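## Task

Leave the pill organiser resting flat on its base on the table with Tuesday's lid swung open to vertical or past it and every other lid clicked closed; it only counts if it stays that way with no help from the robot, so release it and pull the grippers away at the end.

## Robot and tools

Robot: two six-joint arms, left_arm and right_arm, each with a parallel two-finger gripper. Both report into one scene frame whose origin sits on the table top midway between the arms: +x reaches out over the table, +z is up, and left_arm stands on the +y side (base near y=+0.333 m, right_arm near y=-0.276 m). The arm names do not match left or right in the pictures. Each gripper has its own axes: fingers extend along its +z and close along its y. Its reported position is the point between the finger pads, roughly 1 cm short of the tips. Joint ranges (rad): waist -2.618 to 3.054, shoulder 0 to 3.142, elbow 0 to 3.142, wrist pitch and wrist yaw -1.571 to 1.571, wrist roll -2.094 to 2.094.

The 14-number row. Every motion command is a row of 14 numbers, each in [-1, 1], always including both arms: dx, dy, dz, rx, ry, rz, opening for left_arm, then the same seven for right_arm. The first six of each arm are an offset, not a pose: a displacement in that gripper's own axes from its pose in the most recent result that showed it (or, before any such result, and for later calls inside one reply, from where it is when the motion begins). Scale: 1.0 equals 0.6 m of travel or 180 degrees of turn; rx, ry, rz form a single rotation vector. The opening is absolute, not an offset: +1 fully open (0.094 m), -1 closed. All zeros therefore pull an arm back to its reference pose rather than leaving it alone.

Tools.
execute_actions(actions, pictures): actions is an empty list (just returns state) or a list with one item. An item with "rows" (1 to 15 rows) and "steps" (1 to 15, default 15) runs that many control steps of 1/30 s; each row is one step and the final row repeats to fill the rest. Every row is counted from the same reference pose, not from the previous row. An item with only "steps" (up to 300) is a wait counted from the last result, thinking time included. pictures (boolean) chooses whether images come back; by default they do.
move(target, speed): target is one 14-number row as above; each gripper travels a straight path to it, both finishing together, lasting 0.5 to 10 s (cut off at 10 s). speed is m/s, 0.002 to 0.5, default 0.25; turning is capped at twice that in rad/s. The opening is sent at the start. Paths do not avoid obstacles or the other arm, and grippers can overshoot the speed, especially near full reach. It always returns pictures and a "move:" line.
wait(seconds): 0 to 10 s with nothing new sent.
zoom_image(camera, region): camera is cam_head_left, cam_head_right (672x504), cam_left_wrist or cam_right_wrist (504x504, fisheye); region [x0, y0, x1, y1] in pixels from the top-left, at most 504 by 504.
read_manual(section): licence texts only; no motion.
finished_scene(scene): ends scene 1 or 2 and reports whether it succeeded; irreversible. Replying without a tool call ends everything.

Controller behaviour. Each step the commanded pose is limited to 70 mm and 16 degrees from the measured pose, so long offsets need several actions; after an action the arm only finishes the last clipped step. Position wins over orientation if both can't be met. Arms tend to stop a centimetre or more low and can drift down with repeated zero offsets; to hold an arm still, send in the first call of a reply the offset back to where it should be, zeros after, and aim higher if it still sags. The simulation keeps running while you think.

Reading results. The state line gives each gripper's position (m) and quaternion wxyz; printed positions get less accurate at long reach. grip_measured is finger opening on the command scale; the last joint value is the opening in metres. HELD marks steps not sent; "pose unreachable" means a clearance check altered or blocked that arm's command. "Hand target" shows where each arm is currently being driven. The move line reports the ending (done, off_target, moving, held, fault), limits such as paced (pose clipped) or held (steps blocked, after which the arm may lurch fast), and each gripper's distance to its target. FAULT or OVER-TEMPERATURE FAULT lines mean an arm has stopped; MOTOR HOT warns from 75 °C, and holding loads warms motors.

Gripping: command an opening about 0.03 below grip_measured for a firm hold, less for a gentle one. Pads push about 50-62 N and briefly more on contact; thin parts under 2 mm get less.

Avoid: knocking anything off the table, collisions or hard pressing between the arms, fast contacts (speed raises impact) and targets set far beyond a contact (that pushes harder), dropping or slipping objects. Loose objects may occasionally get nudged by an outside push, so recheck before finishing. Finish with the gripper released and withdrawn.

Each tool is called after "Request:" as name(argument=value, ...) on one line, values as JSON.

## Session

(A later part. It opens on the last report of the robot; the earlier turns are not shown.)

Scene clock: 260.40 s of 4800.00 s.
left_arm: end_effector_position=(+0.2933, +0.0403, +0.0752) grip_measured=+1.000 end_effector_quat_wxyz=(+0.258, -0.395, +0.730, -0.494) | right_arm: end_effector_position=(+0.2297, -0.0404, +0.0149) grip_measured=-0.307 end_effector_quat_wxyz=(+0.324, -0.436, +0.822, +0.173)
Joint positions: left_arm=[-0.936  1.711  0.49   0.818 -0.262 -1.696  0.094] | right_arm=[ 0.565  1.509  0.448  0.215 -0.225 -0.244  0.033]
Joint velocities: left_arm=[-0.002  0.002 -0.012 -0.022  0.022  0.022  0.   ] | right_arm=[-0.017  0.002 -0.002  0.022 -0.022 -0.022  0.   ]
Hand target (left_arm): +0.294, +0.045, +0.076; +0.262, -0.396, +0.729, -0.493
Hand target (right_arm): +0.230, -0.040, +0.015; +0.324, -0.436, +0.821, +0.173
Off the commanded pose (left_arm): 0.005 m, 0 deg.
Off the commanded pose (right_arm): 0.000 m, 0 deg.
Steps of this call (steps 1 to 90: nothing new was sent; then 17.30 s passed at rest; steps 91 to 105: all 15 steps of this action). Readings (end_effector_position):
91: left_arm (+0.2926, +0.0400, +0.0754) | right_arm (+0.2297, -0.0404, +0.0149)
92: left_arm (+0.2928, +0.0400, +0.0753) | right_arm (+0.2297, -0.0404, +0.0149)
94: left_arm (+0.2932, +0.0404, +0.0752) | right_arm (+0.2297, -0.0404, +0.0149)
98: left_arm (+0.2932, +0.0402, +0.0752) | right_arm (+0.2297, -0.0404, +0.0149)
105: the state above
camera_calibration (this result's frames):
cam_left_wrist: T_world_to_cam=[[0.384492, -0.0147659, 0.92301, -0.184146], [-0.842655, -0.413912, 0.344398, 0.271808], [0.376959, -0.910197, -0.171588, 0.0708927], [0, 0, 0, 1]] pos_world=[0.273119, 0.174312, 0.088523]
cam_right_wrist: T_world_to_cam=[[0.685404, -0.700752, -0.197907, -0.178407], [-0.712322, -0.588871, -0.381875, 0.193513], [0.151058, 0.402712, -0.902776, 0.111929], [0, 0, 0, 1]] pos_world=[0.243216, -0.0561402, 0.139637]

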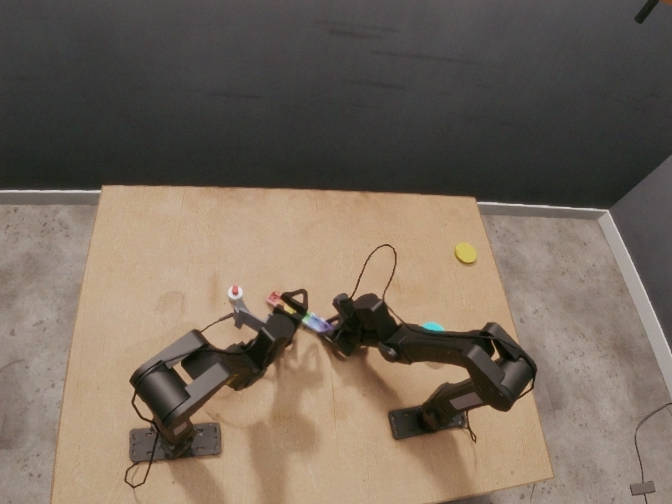

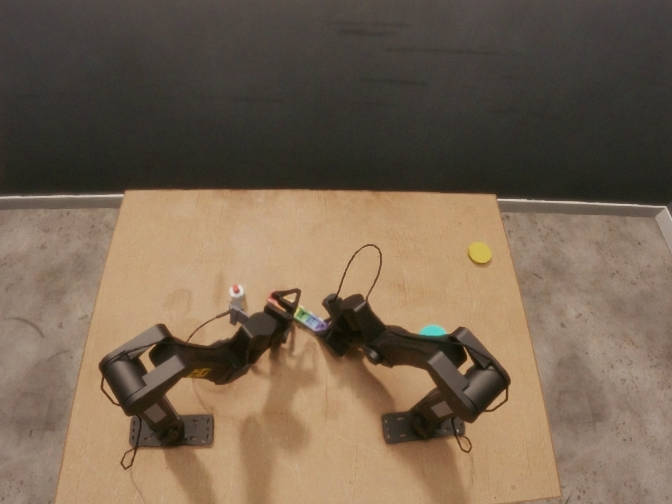

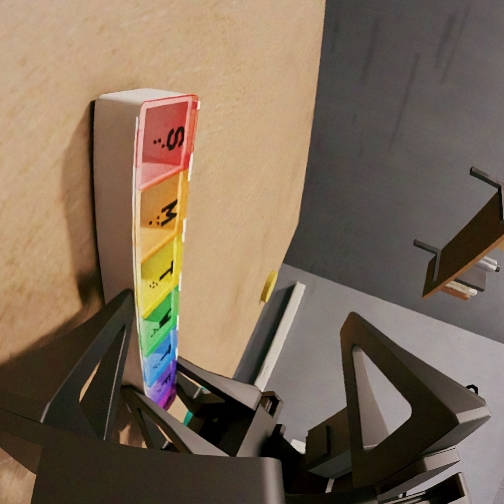

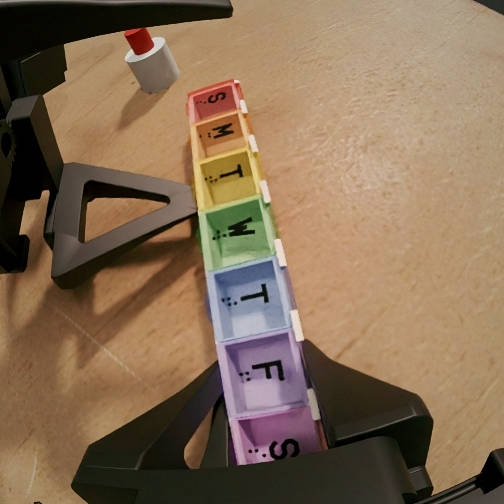

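Request:
execute_actions(actions=[{"rows":[[-0.018,0,0,0,0,0,1,0,0,0,0,0,0,-0.36]],"steps":15}])

Request:
zoom_image(camera="cam_right_wrist", region=[130, 130, 270, 270])

Request:
zoom_image(camera="cam_left_wrist", region=[70, 200, 230, 360])

Scene clock: 263.87 s of 4800.00 s.
left_arm: end_effector_position=(+0.2980, +0.0442, +0.0745) grip_measured=+1.000 end_effector_quat_wxyz=(+0.251, -0.397, +0.731, -0.495) | right_arm: end_effector_position=(+0.2300, -0.0406, +0.0149) grip_measured=-0.307 end_effector_quat_wxyz=(+0.324, -0.433, +0.823, +0.174)
Joint positions: left_arm=[-0.906  1.711  0.49   0.817 -0.225 -1.694  0.094] | right_arm=[ 0.565  1.509  0.448  0.216 -0.223 -0.237  0.033]
Joint velocities: left_arm=[ 0.002 -0.022 -0.027 -0.022 -0.066 -0.022  0.   ] | right_arm=[-0.007 -0.012 -0.002 -0.037 -0.007 -0.022  0.   ]
Hand target (left_arm): +0.299, +0.049, +0.075; +0.258, -0.395, +0.730, -0.494
Hand target (right_arm): +0.230, -0.040, +0.015; +0.324, -0.436, +0.822, +0.173
Off the commanded pose (left_arm): 0.005 m, 1 deg.
Off the commanded pose (right_arm): 0.000 m, 0 deg.
Steps of this call (steps 1 to 89: nothing new was sent; steps 90 to 104: all 15 steps of this action). Readings (end_effector_position):
90: left_arm (+0.2936, +0.0405, +0.0751) | right_arm (+0.2297, -0.0404, +0.0149)
91: left_arm (+0.2947, +0.0413, +0.0749) | right_arm (+0.2297, -0.0404, +0.0149)
93: left_arm (+0.2972, +0.0437, +0.0746) | right_arm (+0.2298, -0.0405, +0.0149)
97: left_arm (+0.2979, +0.0442, +0.0745) | right_arm (+0.2300, -0.0406, +0.0149)
104: the state above
camera_calibration (this result's frames):
cam_left_wrist: T_world_to_cam=[[0.393911, -0.00960899, 0.919099, -0.187994], [-0.841102, -0.407, 0.356228, 0.276002], [0.37065, -0.913378, -0.168404, 0.0743199], [0, 0, 0, 1]] pos_world=[0.278652, 0.178408, 0.0869815]
cam_right_wrist: T_world_to_cam=[[0.68093, -0.704374, -0.200478, -0.177822], [-0.716552, -0.584242, -0.381071, 0.19476], [0.151289, 0.403135, -0.902548, 0.111928], [0, 0, 0, 1]] pos_world=[0.243707, -0.0565885, 0.139588]

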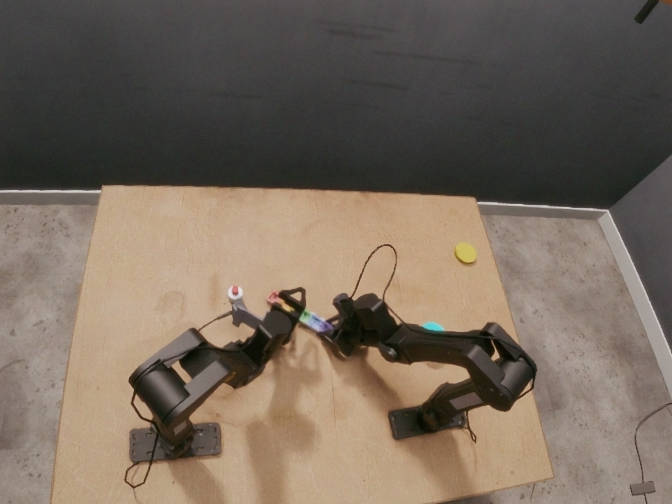

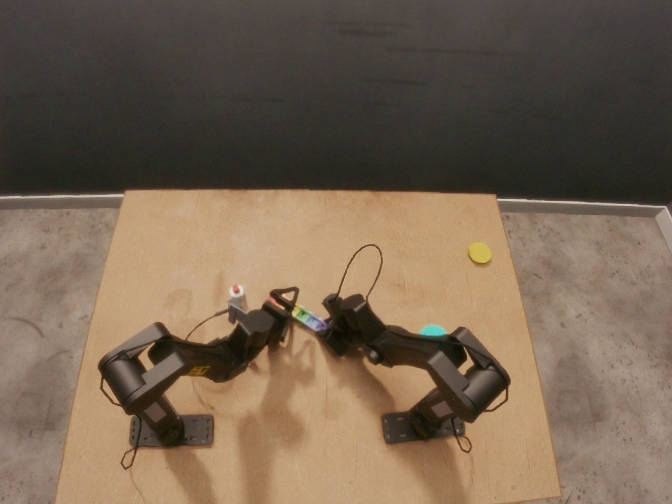

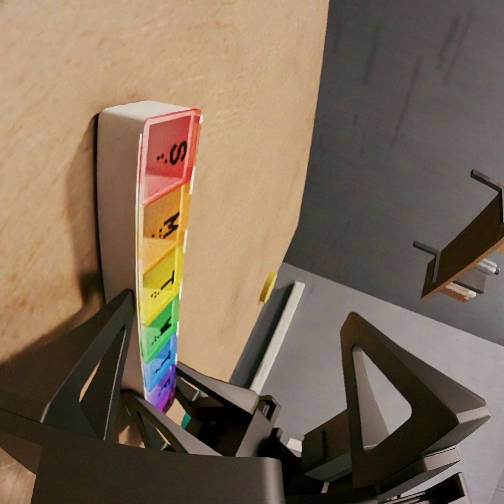

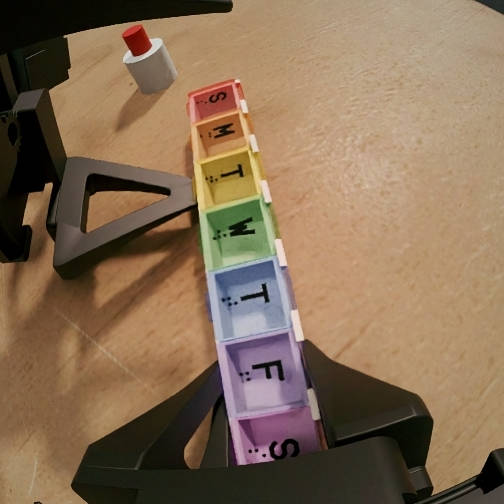

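Region (130, 130, 270, 270) of cam_right_wrist's 504x504 image, scaled by 3.600, with more detail than that image has.

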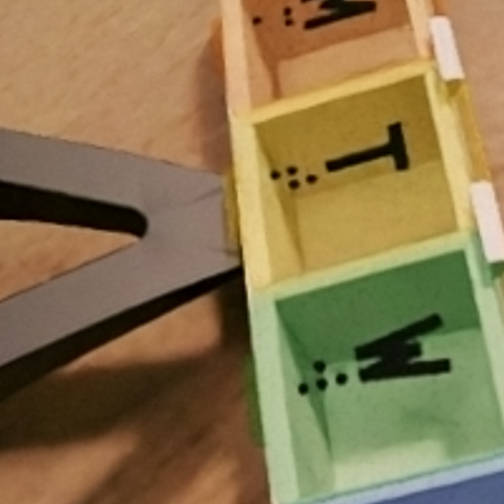

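Region (70, 200, 230, 360) of cam_left_wrist's 504x504 image, scaled by 3.150, with more detail than that image has.

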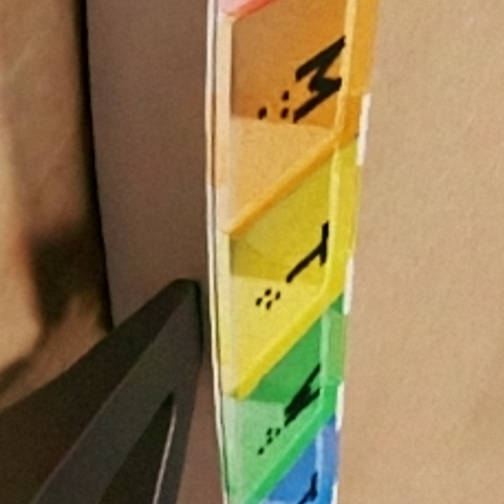

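Request:
move(target=[0,-0.035,-0.002,0,0,0,1,0,0,0,0,0,0,-0.36], speed=0.03)

Scene clock: 269.90 s of 4800.00 s.
left_arm: end_effector_position=(+0.2954, +0.0452, +0.0721) grip_measured=+1.000 end_effector_quat_wxyz=(+0.243, -0.400, +0.745, -0.476) | right_arm: end_effector_position=(+0.2300, -0.0406, +0.0149) grip_measured=-0.307 end_effector_quat_wxyz=(+0.324, -0.432, +0.823, +0.174)
Joint positions: left_arm=[-0.906  1.677  0.512  0.71  -0.218 -1.697  0.094] | right_arm=[ 0.565  1.509  0.448  0.216 -0.223 -0.236  0.033]
Joint velocities: left_arm=[ 0.002  0.002 -0.022 -0.051 -0.037  0.066  0.   ] | right_arm=[-0.017 -0.007 -0.007 -0.11  -0.051 -0.007 -0.001]
Hand target (left_arm): +0.304, +0.041, +0.095; +0.252, -0.397, +0.731, -0.495
Hand target (right_arm): +0.230, -0.041, +0.015; +0.324, -0.433, +0.823, +0.173
Off the commanded pose (left_arm): 0.024 m, 3 deg.
Off the commanded pose (right_arm): 0.000 m, 0 deg.
After step 90, 2.03 s passed at rest.
move: off_target (left_arm)
camera_calibration (this result's frames):
cam_left_wrist: T_world_to_cam=[[0.428518, -0.0427381, 0.902522, -0.192312], [-0.829309, -0.415086, 0.3741, 0.270672], [0.358636, -0.908778, -0.213315, 0.0824237], [0, 0, 0, 1]] pos_world=[0.277319, 0.179038, 0.0898893]
cam_right_wrist: T_world_to_cam=[[0.680067, -0.705072, -0.200951, -0.177713], [-0.717369, -0.583381, -0.380853, 0.194982], [0.151297, 0.403162, -0.902535, 0.111928], [0, 0, 0, 1]] pos_world=[0.243797, -0.0566767, 0.139567]

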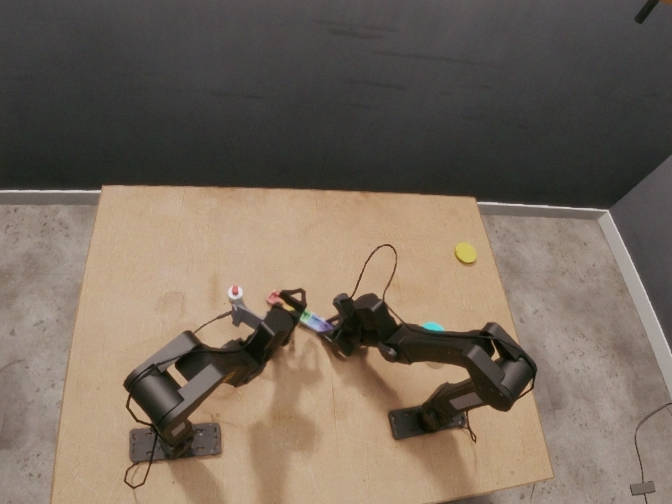

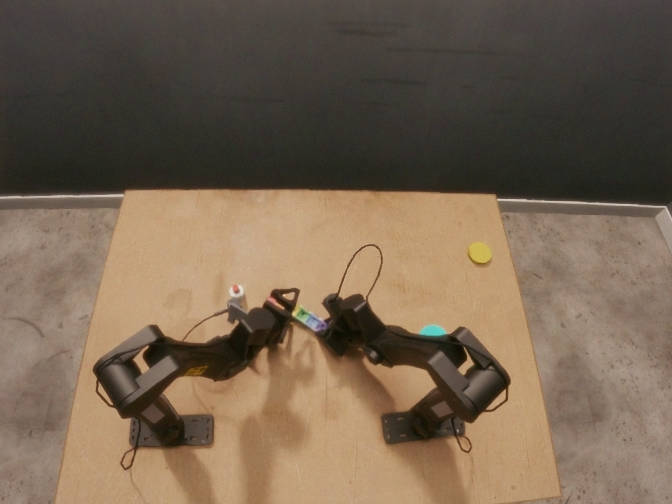

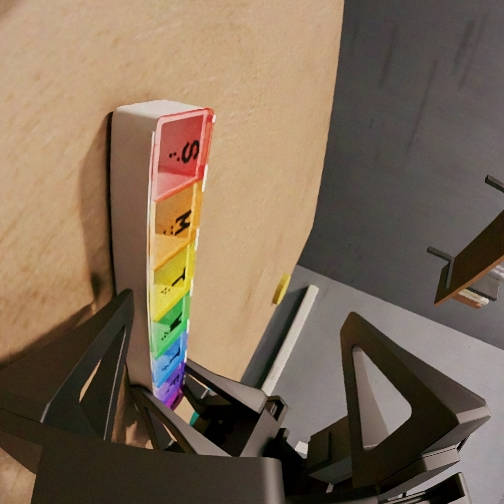

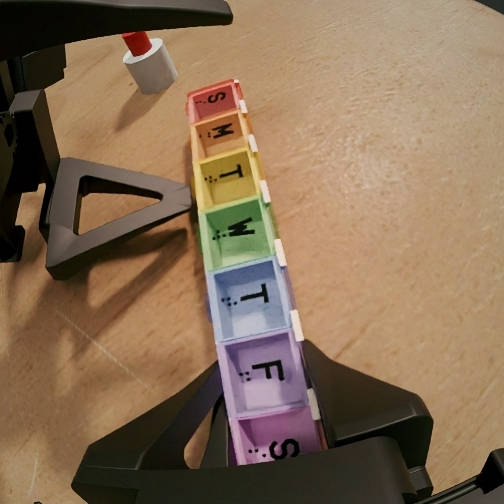

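Request:
zoom_image(camera="cam_right_wrist", region=[130, 130, 270, 270])

Request:
zoom_image(camera="cam_left_wrist", region=[70, 200, 230, 360])

Region (130, 130, 270, 270) of cam_right_wrist's 504x504 image, scaled by 3.600, with more detail than that image has.

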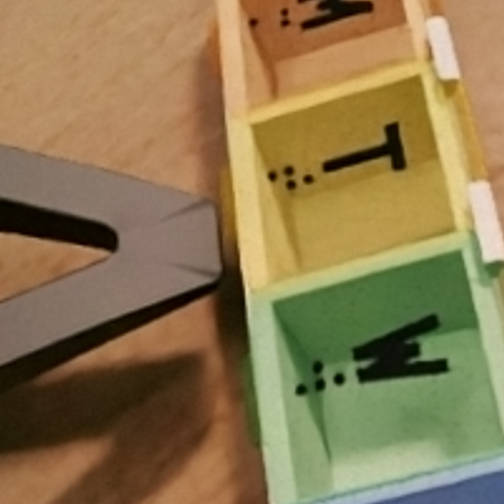

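Region (70, 200, 230, 360) of cam_left_wrist's 504x504 image, scaled by 3.150, with more detail than that image has.

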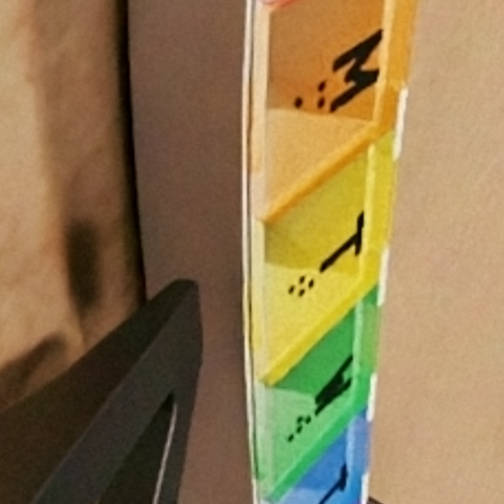

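Request:
execute_actions(actions=[{"rows":[[0,-0.018,0.018,0.02,0,0,1,0,0,0,0,0,0,-0.36]],"steps":15}])

Request:
zoom_image(camera="cam_right_wrist", region=[130, 130, 270, 270])

Request:
zoom_image(camera="cam_left_wrist", region=[70, 200, 230, 360])

Scene clock: 288.17 s of 4800.00 s.
left_arm: end_effector_position=(+0.2985, +0.0412, +0.0660) grip_measured=+1.000 end_effector_quat_wxyz=(+0.245, -0.397, +0.741, -0.483) | right_arm: end_effector_position=(+0.2301, -0.0407, +0.0149) grip_measured=-0.307 end_effector_quat_wxyz=(+0.324, -0.431, +0.824, +0.174)
Joint positions: left_arm=[-0.906  1.733  0.512  0.784 -0.216 -1.693  0.094] | right_arm=[ 0.565  1.509  0.448  0.216 -0.223 -0.234  0.033]
Joint velocities: left_arm=[-0.002 -0.012 -0.027  0.007 -0.066  0.007  0.   ] | right_arm=[ 0.007 -0.012  0.002  0.022 -0.022  0.007 -0.   ]
Hand target (left_arm): +0.307, +0.038, +0.077; +0.255, -0.392, +0.730, -0.498
Hand target (right_arm): +0.230, -0.041, +0.015; +0.324, -0.432, +0.823, +0.174
Off the commanded pose (left_arm): 0.015 m, 3 deg.
Off the commanded pose (right_arm): 0.000 m, 0 deg.
Steps of this call (steps 1 to 90: nothing new was sent; then 14.77 s passed at rest; steps 91 to 105: all 15 steps of this action). Readings (end_effector_position):
91: left_arm (+0.2955, +0.0450, +0.0710) | right_arm (+0.2300, -0.0406, +0.0149)
92: left_arm (+0.2965, +0.0438, +0.0710) | right_arm (+0.2300, -0.0406, +0.0149)
94: left_arm (+0.2975, +0.0426, +0.0675) | right_arm (+0.2300, -0.0406, +0.0149)
98: left_arm (+0.2981, +0.0416, +0.0649) | right_arm (+0.2300, -0.0406, +0.0149)
105: the state above
camera_calibration (this result's frames):
cam_left_wrist: T_world_to_cam=[[0.416413, -0.0340531, 0.908538, -0.185435], [-0.835585, -0.408181, 0.367677, 0.275877], [0.358328, -0.912266, -0.198426, 0.075617], [0, 0, 0, 1]] pos_world=[0.28064, 0.175276, 0.0820454]
cam_right_wrist: T_world_to_cam=[[0.678724, -0.706088, -0.201924, -0.177499], [-0.718673, -0.582008, -0.380495, 0.195335], [0.151141, 0.403368, -0.902469, 0.111973], [0, 0, 0, 1]] pos_world=[0.243931, -0.0568093, 0.139535]

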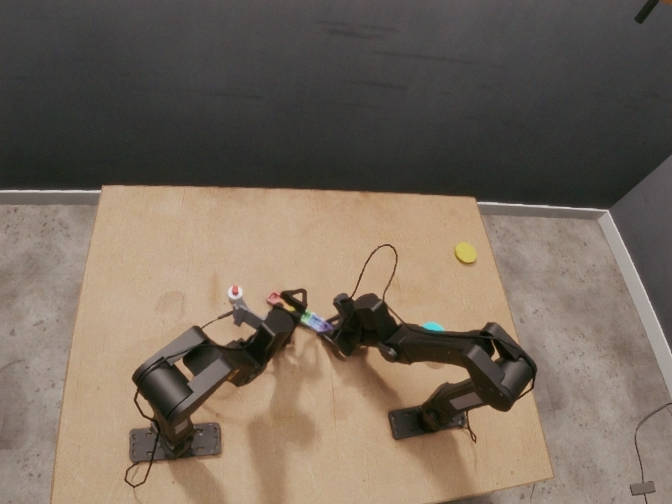

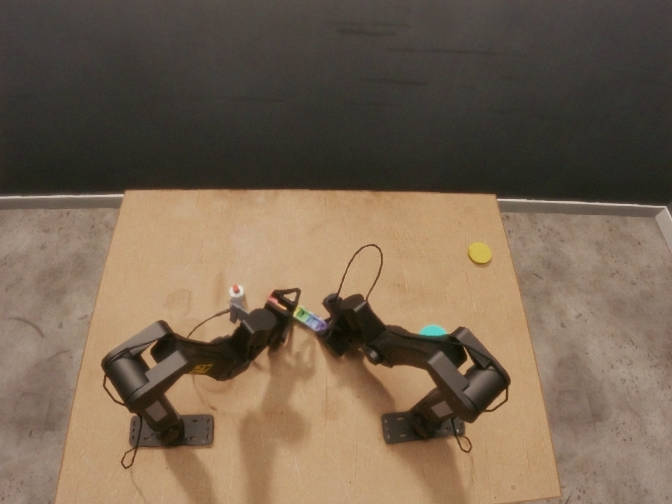

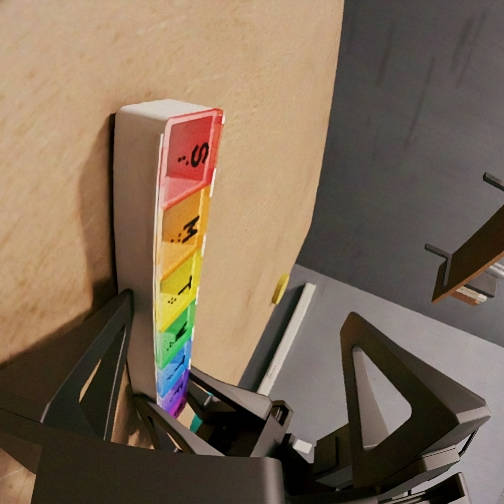

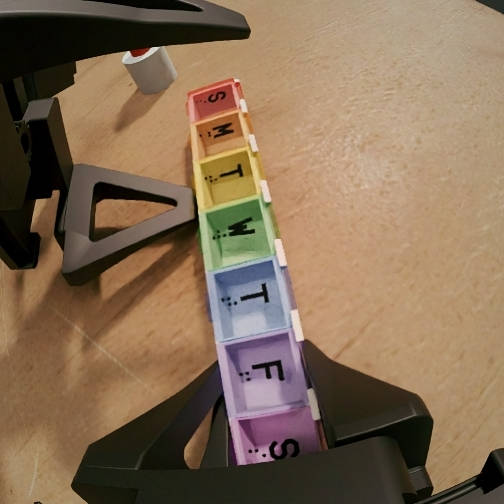

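Region (130, 130, 270, 270) of cam_right_wrist's 504x504 image, scaled by 3.600, with more detail than that image has.

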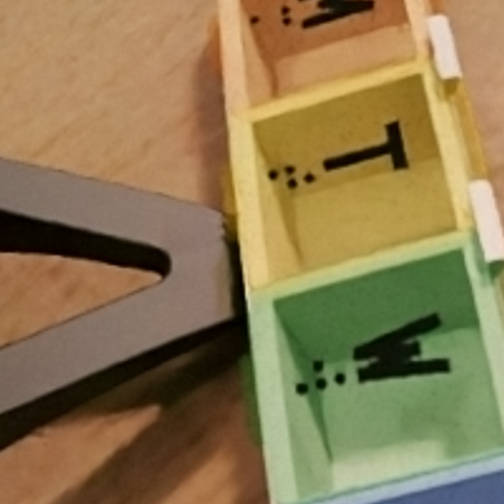

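Region (70, 200, 230, 360) of cam_left_wrist's 504x504 image, scaled by 3.150, with more detail than that image has.

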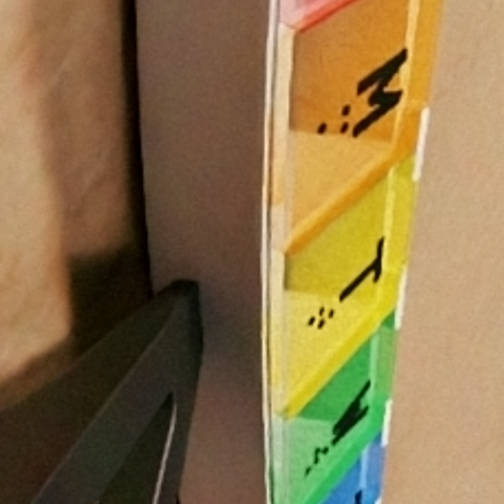

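Request:
execute_actions(actions=[{"rows":[[0,-0.015,0,0.01,0,0,1,0,0,0,0,0,0,-0.36],[0,-0.022,-0.002,0.015,0,0,1,0,0,0,0,0,0,-0.36],[0,-0.029,-0.004,0.02,0,0,1,0,0,0,0,0,0,-0.36],[0,-0.036,-0.006,0.02,0,0,1,0,0,0,0,0,0,-0.36],[0,-0.043,-0.008,0.02,0,0,1,0,0,0,0,0,0,-0.36],[0,-0.05,-0.01,0.02,0,0,1,0,0,0,0,0,0,-0.36],[0,-0.057,-0.012,0.02,0,0,1,0,0,0,0,0,0,-0.36],[0,-0.064,-0.014,0.02,0,0,1,0,0,0,0,0,0,-0.36]],"steps":15}])

Request:
zoom_image(camera="cam_right_wrist", region=[130, 130, 270, 270])

Request:
zoom_image(camera="cam_left_wrist", region=[70, 200, 230, 360])

Scene clock: 296.40 s of 4800.00 s.
left_arm: end_effector_position=(+0.2963, +0.0437, +0.0788) grip_measured=+1.000 end_effector_quat_wxyz=(+0.246, -0.396, +0.740, -0.485) | right_arm: end_effector_position=(+0.2307, -0.0403, +0.0155) grip_measured=-0.307 end_effector_quat_wxyz=(+0.326, -0.431, +0.824, +0.174)
Joint positions: left_arm=[-0.906  1.668  0.512  0.723 -0.216 -1.691  0.094] | right_arm=[ 0.565  1.509  0.448  0.22  -0.222 -0.232  0.033]
Joint velocities: left_arm=[-0.002 -0.002  0.002  0.007  0.037 -0.022  0.   ] | right_arm=[ 0.012 -0.002  0.002 -0.022  0.037 -0.007 -0.   ]
Hand target (left_arm): +0.305, +0.037, +0.105; +0.257, -0.389, +0.725, -0.506
Hand target (right_arm): +0.230, -0.041, +0.015; +0.324, -0.431, +0.824, +0.174
Off the commanded pose (left_arm): 0.028 m, 3 deg.
Off the commanded pose (right_arm): 0.001 m, 0 deg.
Steps of this call (steps 1 to 90: nothing new was sent; then 4.73 s passed at rest; steps 91 to 105: all 15 steps of this action). Readings (end_effector_position):
91: left_arm (+0.2985, +0.0412, +0.0660) | right_arm (+0.2301, -0.0407, +0.0149)
92: left_arm (+0.2985, +0.0412, +0.0661) | right_arm (+0.2301, -0.0407, +0.0149)
94: left_arm (+0.2986, +0.0411, +0.0664) | right_arm (+0.2301, -0.0407, +0.0149)
98: left_arm (+0.2976, +0.0422, +0.0698) | right_arm (+0.2302, -0.0407, +0.0150)
105: the state above
camera_calibration (this result's frames):
cam_left_wrist: T_world_to_cam=[[0.412725, -0.032554, 0.910274, -0.195225], [-0.83738, -0.406789, 0.365127, 0.271032], [0.358403, -0.912942, -0.195152, 0.0808927], [0, 0, 0, 1]] pos_world=[0.278539, 0.177748, 0.0945337]
cam_right_wrist: T_world_to_cam=[[0.677995, -0.706636, -0.202454, -0.177369], [-0.71881, -0.579756, -0.383659, 0.196389], [0.153733, 0.405646, -0.901009, 0.111751], [0, 0, 0, 1]] pos_world=[0.244242, -0.056809, 0.140126]

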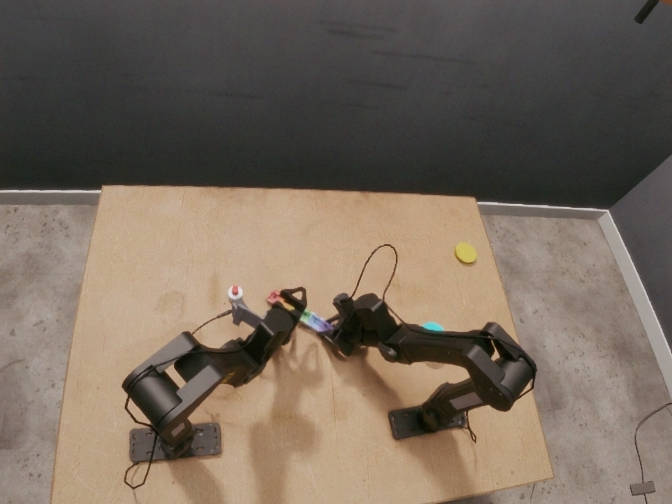

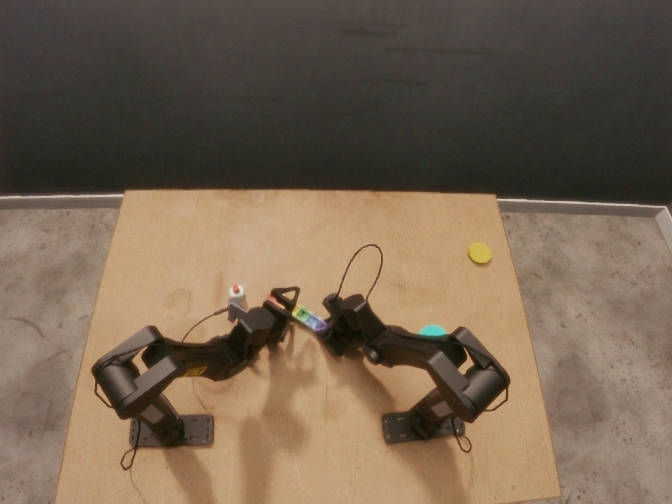

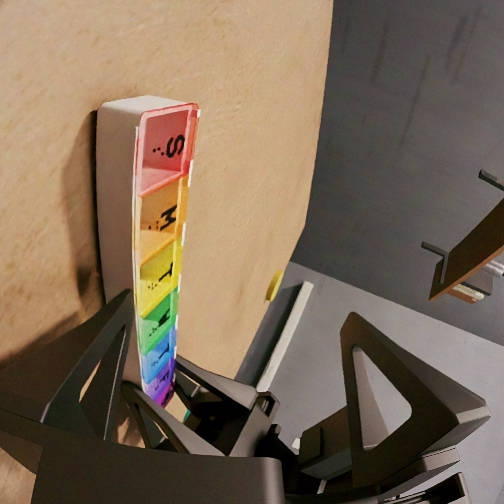

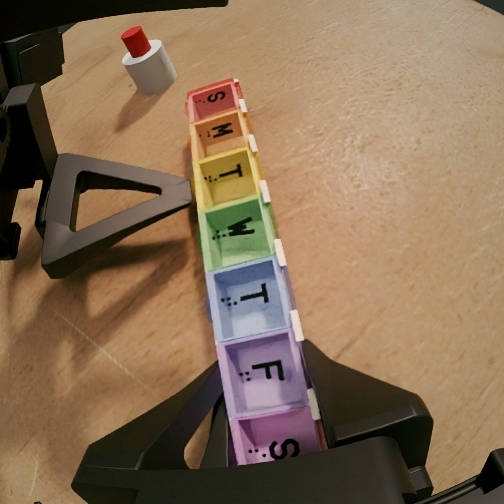

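Region (130, 130, 270, 270) of cam_right_wrist's 504x504 image, scaled by 3.600, with more detail than that image has.

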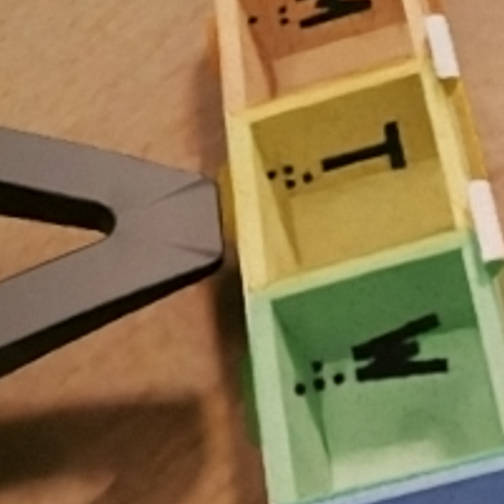

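Region (70, 200, 230, 360) of cam_left_wrist's 504x504 image, scaled by 3.150, with more detail than that image has.

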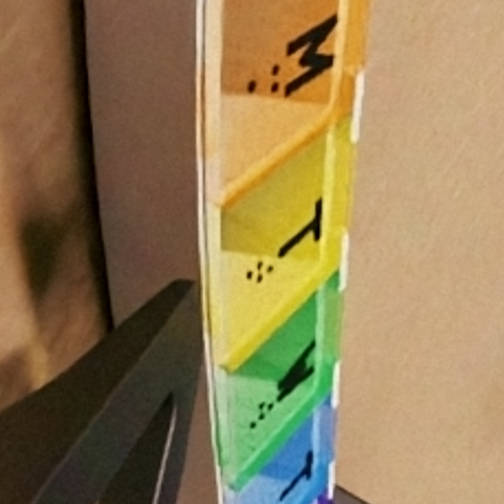

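Request:
execute_actions(actions=[{"rows":[[0,-0.028,0.018,0.03,0,0,1,0,0,0,0,0,0,-0.36]],"steps":12}])

Request:
zoom_image(camera="cam_right_wrist", region=[130, 130, 270, 270])

Request:
zoom_image(camera="cam_left_wrist", region=[70, 200, 230, 360])

Scene clock: 311.57 s of 4800.00 s.
left_arm: end_effector_position=(+0.3019, +0.0387, +0.0771) grip_measured=+1.000 end_effector_quat_wxyz=(+0.253, -0.390, +0.731, -0.499) | right_arm: end_effector_position=(+0.2336, -0.0432, +0.0150) grip_measured=-0.307 end_effector_quat_wxyz=(+0.327, -0.422, +0.829, +0.167)
Joint positions: left_arm=[-0.905  1.728  0.512  0.825 -0.217 -1.68   0.094] | right_arm=[ 0.563  1.509  0.448  0.22  -0.202 -0.221  0.033]
Joint velocities: left_arm=[-0.017  0.007  0.007 -0.007 -0.051  0.007  0.   ] | right_arm=[-0.002  0.012  0.007 -0.007  0.037  0.007 -0.001]
Hand target (left_arm): +0.310, +0.035, +0.089; +0.264, -0.384, +0.717, -0.518
Hand target (right_arm): +0.231, -0.040, +0.016; +0.326, -0.430, +0.824, +0.174
Off the commanded pose (left_arm): 0.016 m, 3 deg.
Off the commanded pose (right_arm): 0.004 m, 1 deg.
Steps of this call (steps 1 to 90: nothing new was sent; then 11.77 s passed at rest; steps 91 to 102: all 12 steps of this action). Readings (end_effector_position):
91: left_arm (+0.2966, +0.0434, +0.0780) | right_arm (+0.2307, -0.0403, +0.0155)
92: left_arm (+0.2978, +0.0419, +0.0784) | right_arm (+0.2308, -0.0404, +0.0155)
94: left_arm (+0.2994, +0.0403, +0.0763) | right_arm (+0.2318, -0.0414, +0.0153)
98: left_arm (+0.3014, +0.0390, +0.0769) | right_arm (+0.2333, -0.0429, +0.0150)
102: the state above
camera_calibration (this result's frames):
cam_left_wrist: T_world_to_cam=[[0.381595, -0.0135172, 0.924231, -0.188511], [-0.850242, -0.397368, 0.345235, 0.279333], [0.362593, -0.91756, -0.163127, 0.0704509], [0, 0, 0, 1]] pos_world=[0.28389, 0.173093, 0.0892851]
cam_right_wrist: T_world_to_cam=[[0.661585, -0.723927, -0.195539, -0.178494], [-0.731403, -0.565452, -0.3812, 0.200089], [0.165393, 0.395214, -0.903577, 0.108835], [0, 0, 0, 1]] pos_world=[0.246434, -0.0590893, 0.139713]

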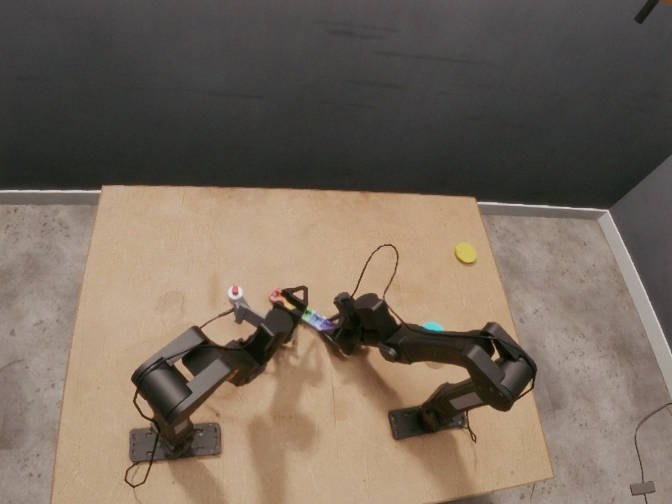

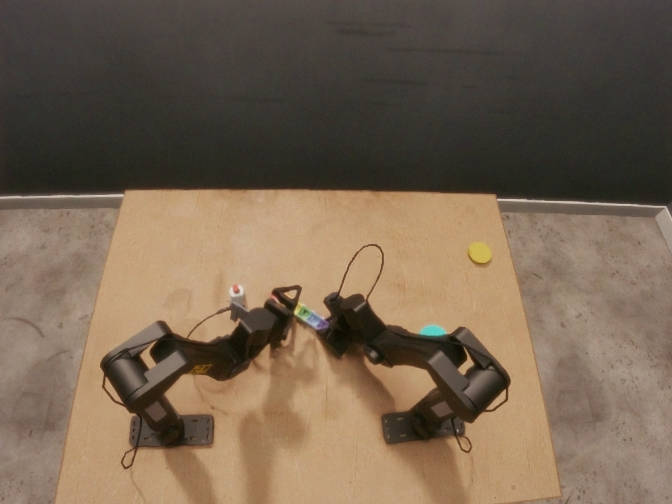

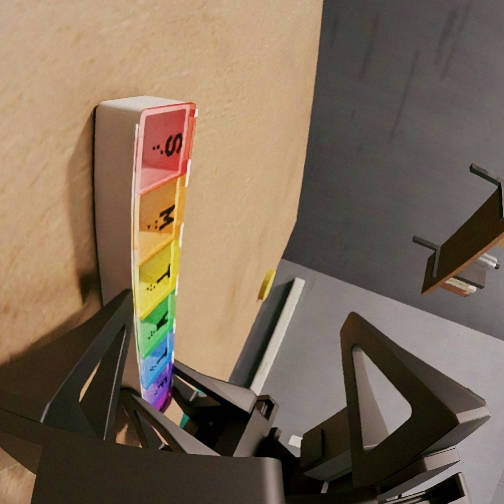

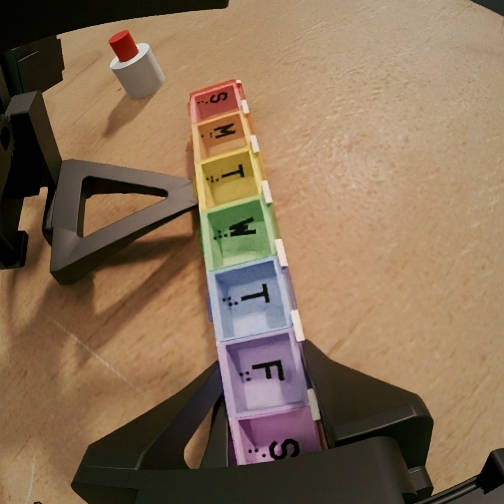

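Region (130, 130, 270, 270) of cam_right_wrist's 504x504 image, scaled by 3.600, with more detail than that image has.

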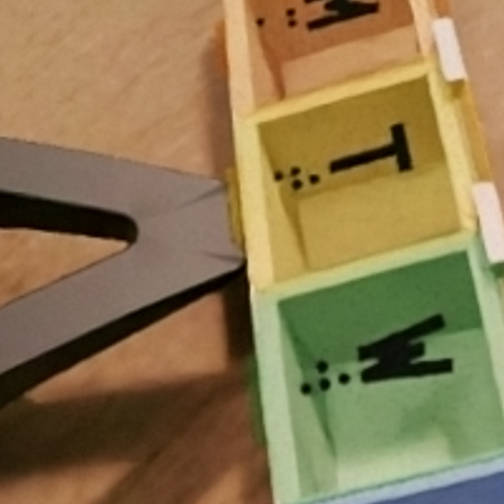

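Region (70, 200, 230, 360) of cam_left_wrist's 504x504 image, scaled by 3.150, with more detail than that image has.

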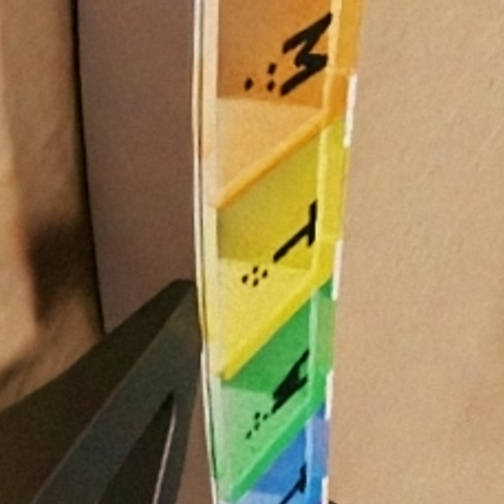

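Request:
execute_actions(actions=[{"rows":[[0,-0.035,0.015,0.02,0,0,1,0,0,0,0,0,0,-0.36],[0,-0.045,0.014,0.03,0,0,1,0,0,0,0,0,0,-0.36],[0,-0.055,0.013,0.04,0,0,1,0,0,0,0,0,0,-0.36],[0,-0.065,0.012,0.05,0,0,1,0,0,0,0,0,0,-0.36],[0,-0.075,0.011,0.06,0,0,1,0,0,0,0,0,0,-0.36],[0,-0.085,0.010,0.07,0,0,1,0,0,0,0,0,0,-0.36],[0,-0.095,0.009,0.08,0,0,1,0,0,0,0,0,0,-0.36],[0,-0.105,0.008,0.08,0,0,1,0,0,0,0,0,0,-0.36]],"steps":15}])

Request:
zoom_image(camera="cam_right_wrist", region=[100, 100, 300, 300])

Request:
zoom_image(camera="cam_left_wrist", region=[50, 180, 250, 380])

Scene clock: 322.77 s of 4800.00 s.
left_arm: end_effector_position=(+0.3113, +0.0350, +0.0910) grip_measured=+1.000 end_effector_quat_wxyz=(+0.279, -0.371, +0.711, -0.528) | right_arm: end_effector_position=(+0.2439, -0.0462, +0.0192) grip_measured=-0.307 end_effector_quat_wxyz=(+0.344, -0.407, +0.832, +0.155)
Joint positions: left_arm=[-0.897  1.769  0.512  0.958 -0.225 -1.633  0.094] | right_arm=[ 0.555  1.509  0.448  0.25  -0.168 -0.206  0.033]
Joint velocities: left_arm=[ 0.007  0.037 -0.012  0.081  0.022  0.139  0.   ] | right_arm=[-0.012  0.007 -0.012  0.037  0.095 -0.007  0.   ]
Hand target (left_arm): +0.323, +0.026, +0.134; +0.300, -0.355, +0.665, -0.585
Hand target (right_arm): +0.234, -0.043, +0.015; +0.328, -0.422, +0.829, +0.167
Off the commanded pose (left_arm): 0.046 m, 9 deg.
Off the commanded pose (right_arm): 0.012 m, 3 deg.
Steps of this call (steps 1 to 90: nothing new was sent; then 7.70 s passed at rest; steps 91 to 105: all 15 steps of this action). Readings (end_effector_position):
91: left_arm (+0.3020, +0.0385, +0.0771) | right_arm (+0.2338, -0.0434, +0.0149)
92: left_arm (+0.3022, +0.0383, +0.0778) | right_arm (+0.2339, -0.0435, +0.0149)
94: left_arm (+0.3036, +0.0372, +0.0797) | right_arm (+0.2349, -0.0442, +0.0149)
98: left_arm (+0.3076, +0.0350, +0.0849) | right_arm (+0.2392, -0.0463, +0.0161)
105: the state above
camera_calibration (this result's frames):
cam_left_wrist: T_world_to_cam=[[0.298619, 0.0158046, 0.954242, -0.18292], [-0.878092, -0.387145, 0.2812, 0.295272], [0.373874, -0.921883, -0.101731, 0.057004], [0, 0, 0, 1]] pos_world=[0.292587, 0.169755, 0.0973182]
cam_right_wrist: T_world_to_cam=[[0.636749, -0.750037, -0.178872, -0.182187], [-0.742081, -0.533081, -0.406375, 0.212105], [0.209443, 0.391497, -0.896027, 0.101068], [0, 0, 0, 1]] pos_world=[0.252239, -0.0631454, 0.144166]

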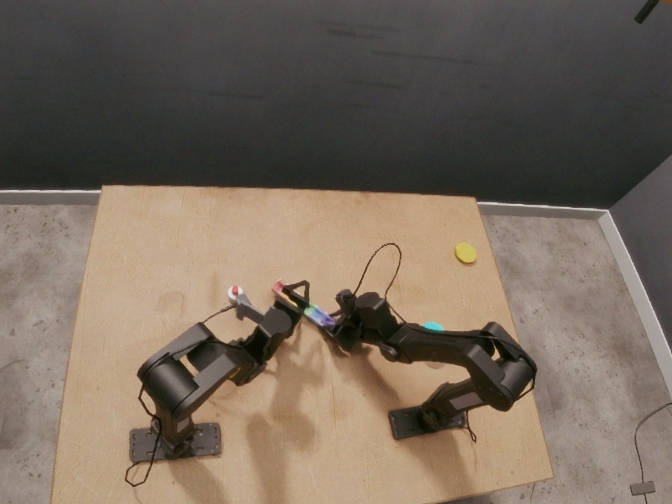

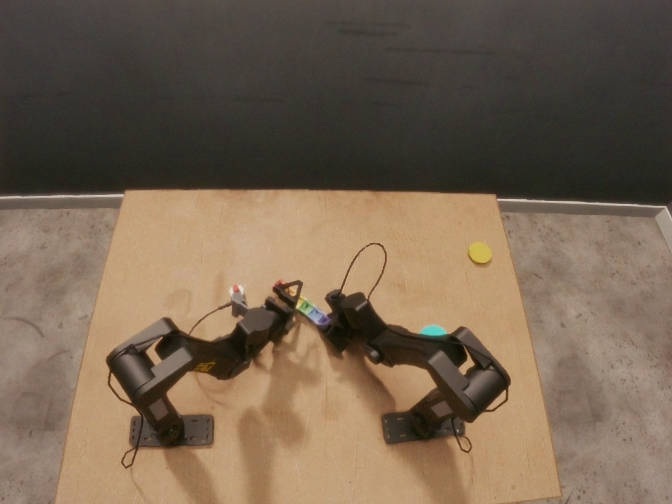

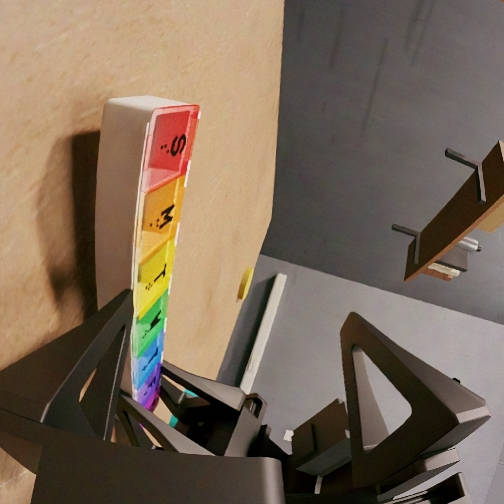

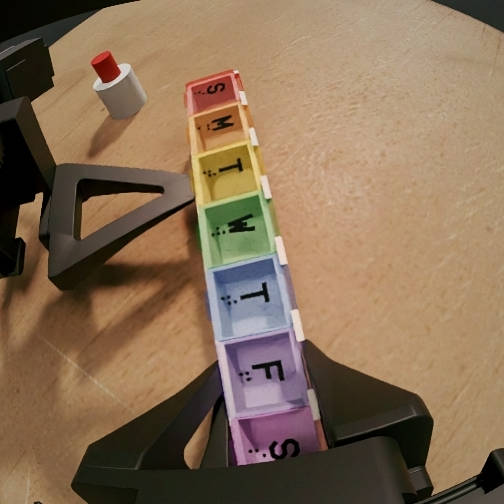

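Region (100, 100, 300, 300) of cam_right_wrist's 504x504 image, scaled by 2.520, with more detail than that image has.

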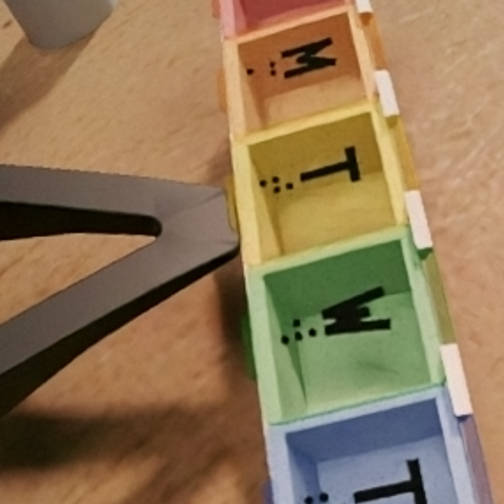

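Region (50, 180, 250, 380) of cam_left_wrist's 504x504 image, scaled by 2.520, with more detail than that image has.

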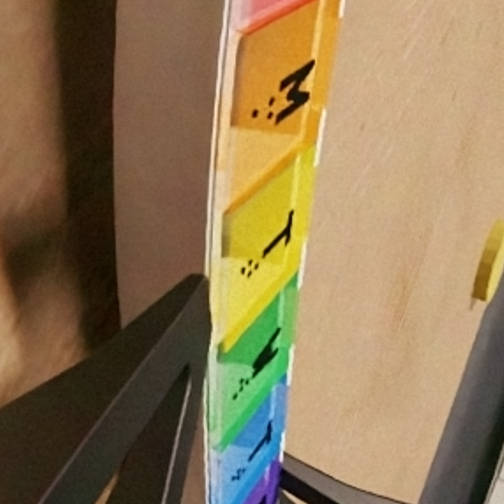

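Request:
execute_actions(actions=[])

Scene clock: 343.03 s of 4800.00 s.
left_arm: end_effector_position=(+0.3121, +0.0350, +0.0922) grip_measured=+1.000 end_effector_quat_wxyz=(+0.282, -0.369, +0.710, -0.529) | right_arm: end_effector_position=(+0.2449, -0.0461, +0.0200) grip_measured=-0.307 end_effector_quat_wxyz=(+0.347, -0.406, +0.831, +0.155)
Joint positions: left_arm=[-0.897  1.771  0.512  0.967 -0.227 -1.628  0.094] | right_arm=[ 0.555  1.509  0.448  0.255 -0.166 -0.205  0.033]
Joint velocities: left_arm=[ 0.022  0.002 -0.007 -0.051 -0.022 -0.022  0.   ] | right_arm=[ 0.007  0.002 -0.012  0.037 -0.066  0.007 -0.001]
Hand target (left_arm): +0.323, +0.026, +0.134; +0.300, -0.354, +0.665, -0.585
Hand target (right_arm): +0.234, -0.043, +0.015; +0.327, -0.422, +0.829, +0.167
Off the commanded pose (left_arm): 0.045 m, 9 deg.
Off the commanded pose (right_arm): 0.013 m, 3 deg.
Steps of this call (steps 1 to 90: nothing new was sent; then 17.27 s passed at rest). Readings (end_effector_position):
1: left_arm (+0.3115, +0.0350, +0.0913) | right_arm (+0.2440, -0.0462, +0.0193)
2: left_arm (+0.3115, +0.0349, +0.0913) | right_arm (+0.2442, -0.0462, +0.0194)
4: left_arm (+0.3117, +0.0348, +0.0917) | right_arm (+0.2445, -0.0462, +0.0195)
8: left_arm (+0.3120, +0.0350, +0.0920) | right_arm (+0.2447, -0.0461, +0.0198)
90: the state above
camera_calibration (this result's frames):
cam_left_wrist: T_world_to_cam=[[0.290527, 0.0164845, 0.956725, -0.182112], [-0.880071, -0.38786, 0.273933, 0.29689], [0.375591, -0.921571, -0.0981763, 0.0559709], [0, 0, 0, 1]] pos_world=[0.293171, 0.169735, 0.0983983]
cam_right_wrist: T_world_to_cam=[[0.635798, -0.751247, -0.177168, -0.182427], [-0.74142, -0.5306, -0.410803, 0.213328], [0.21461, 0.392544, -0.894344, 0.100233], [0, 0, 0, 1]] pos_world=[0.252641, -0.0632014, 0.144959]

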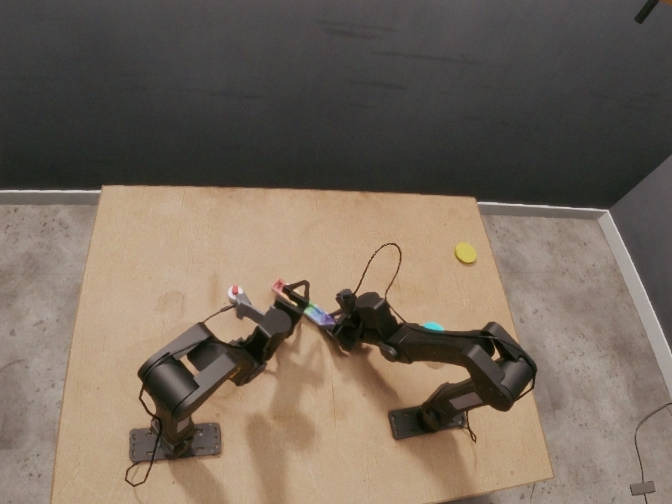

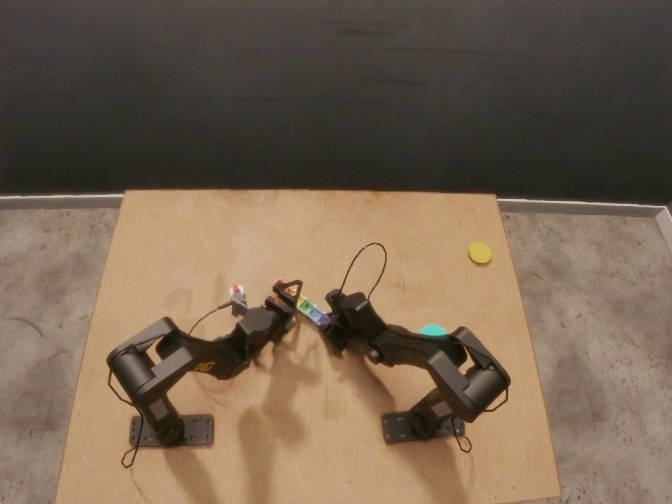

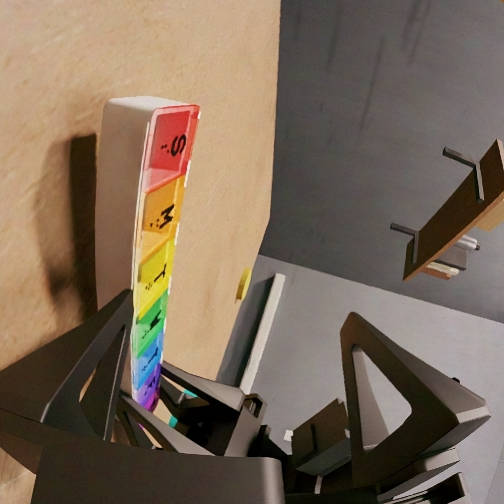

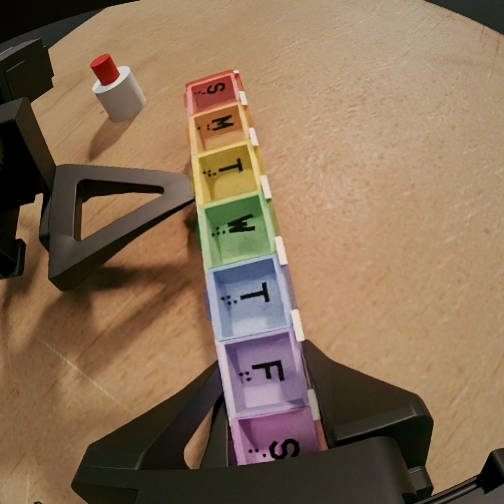

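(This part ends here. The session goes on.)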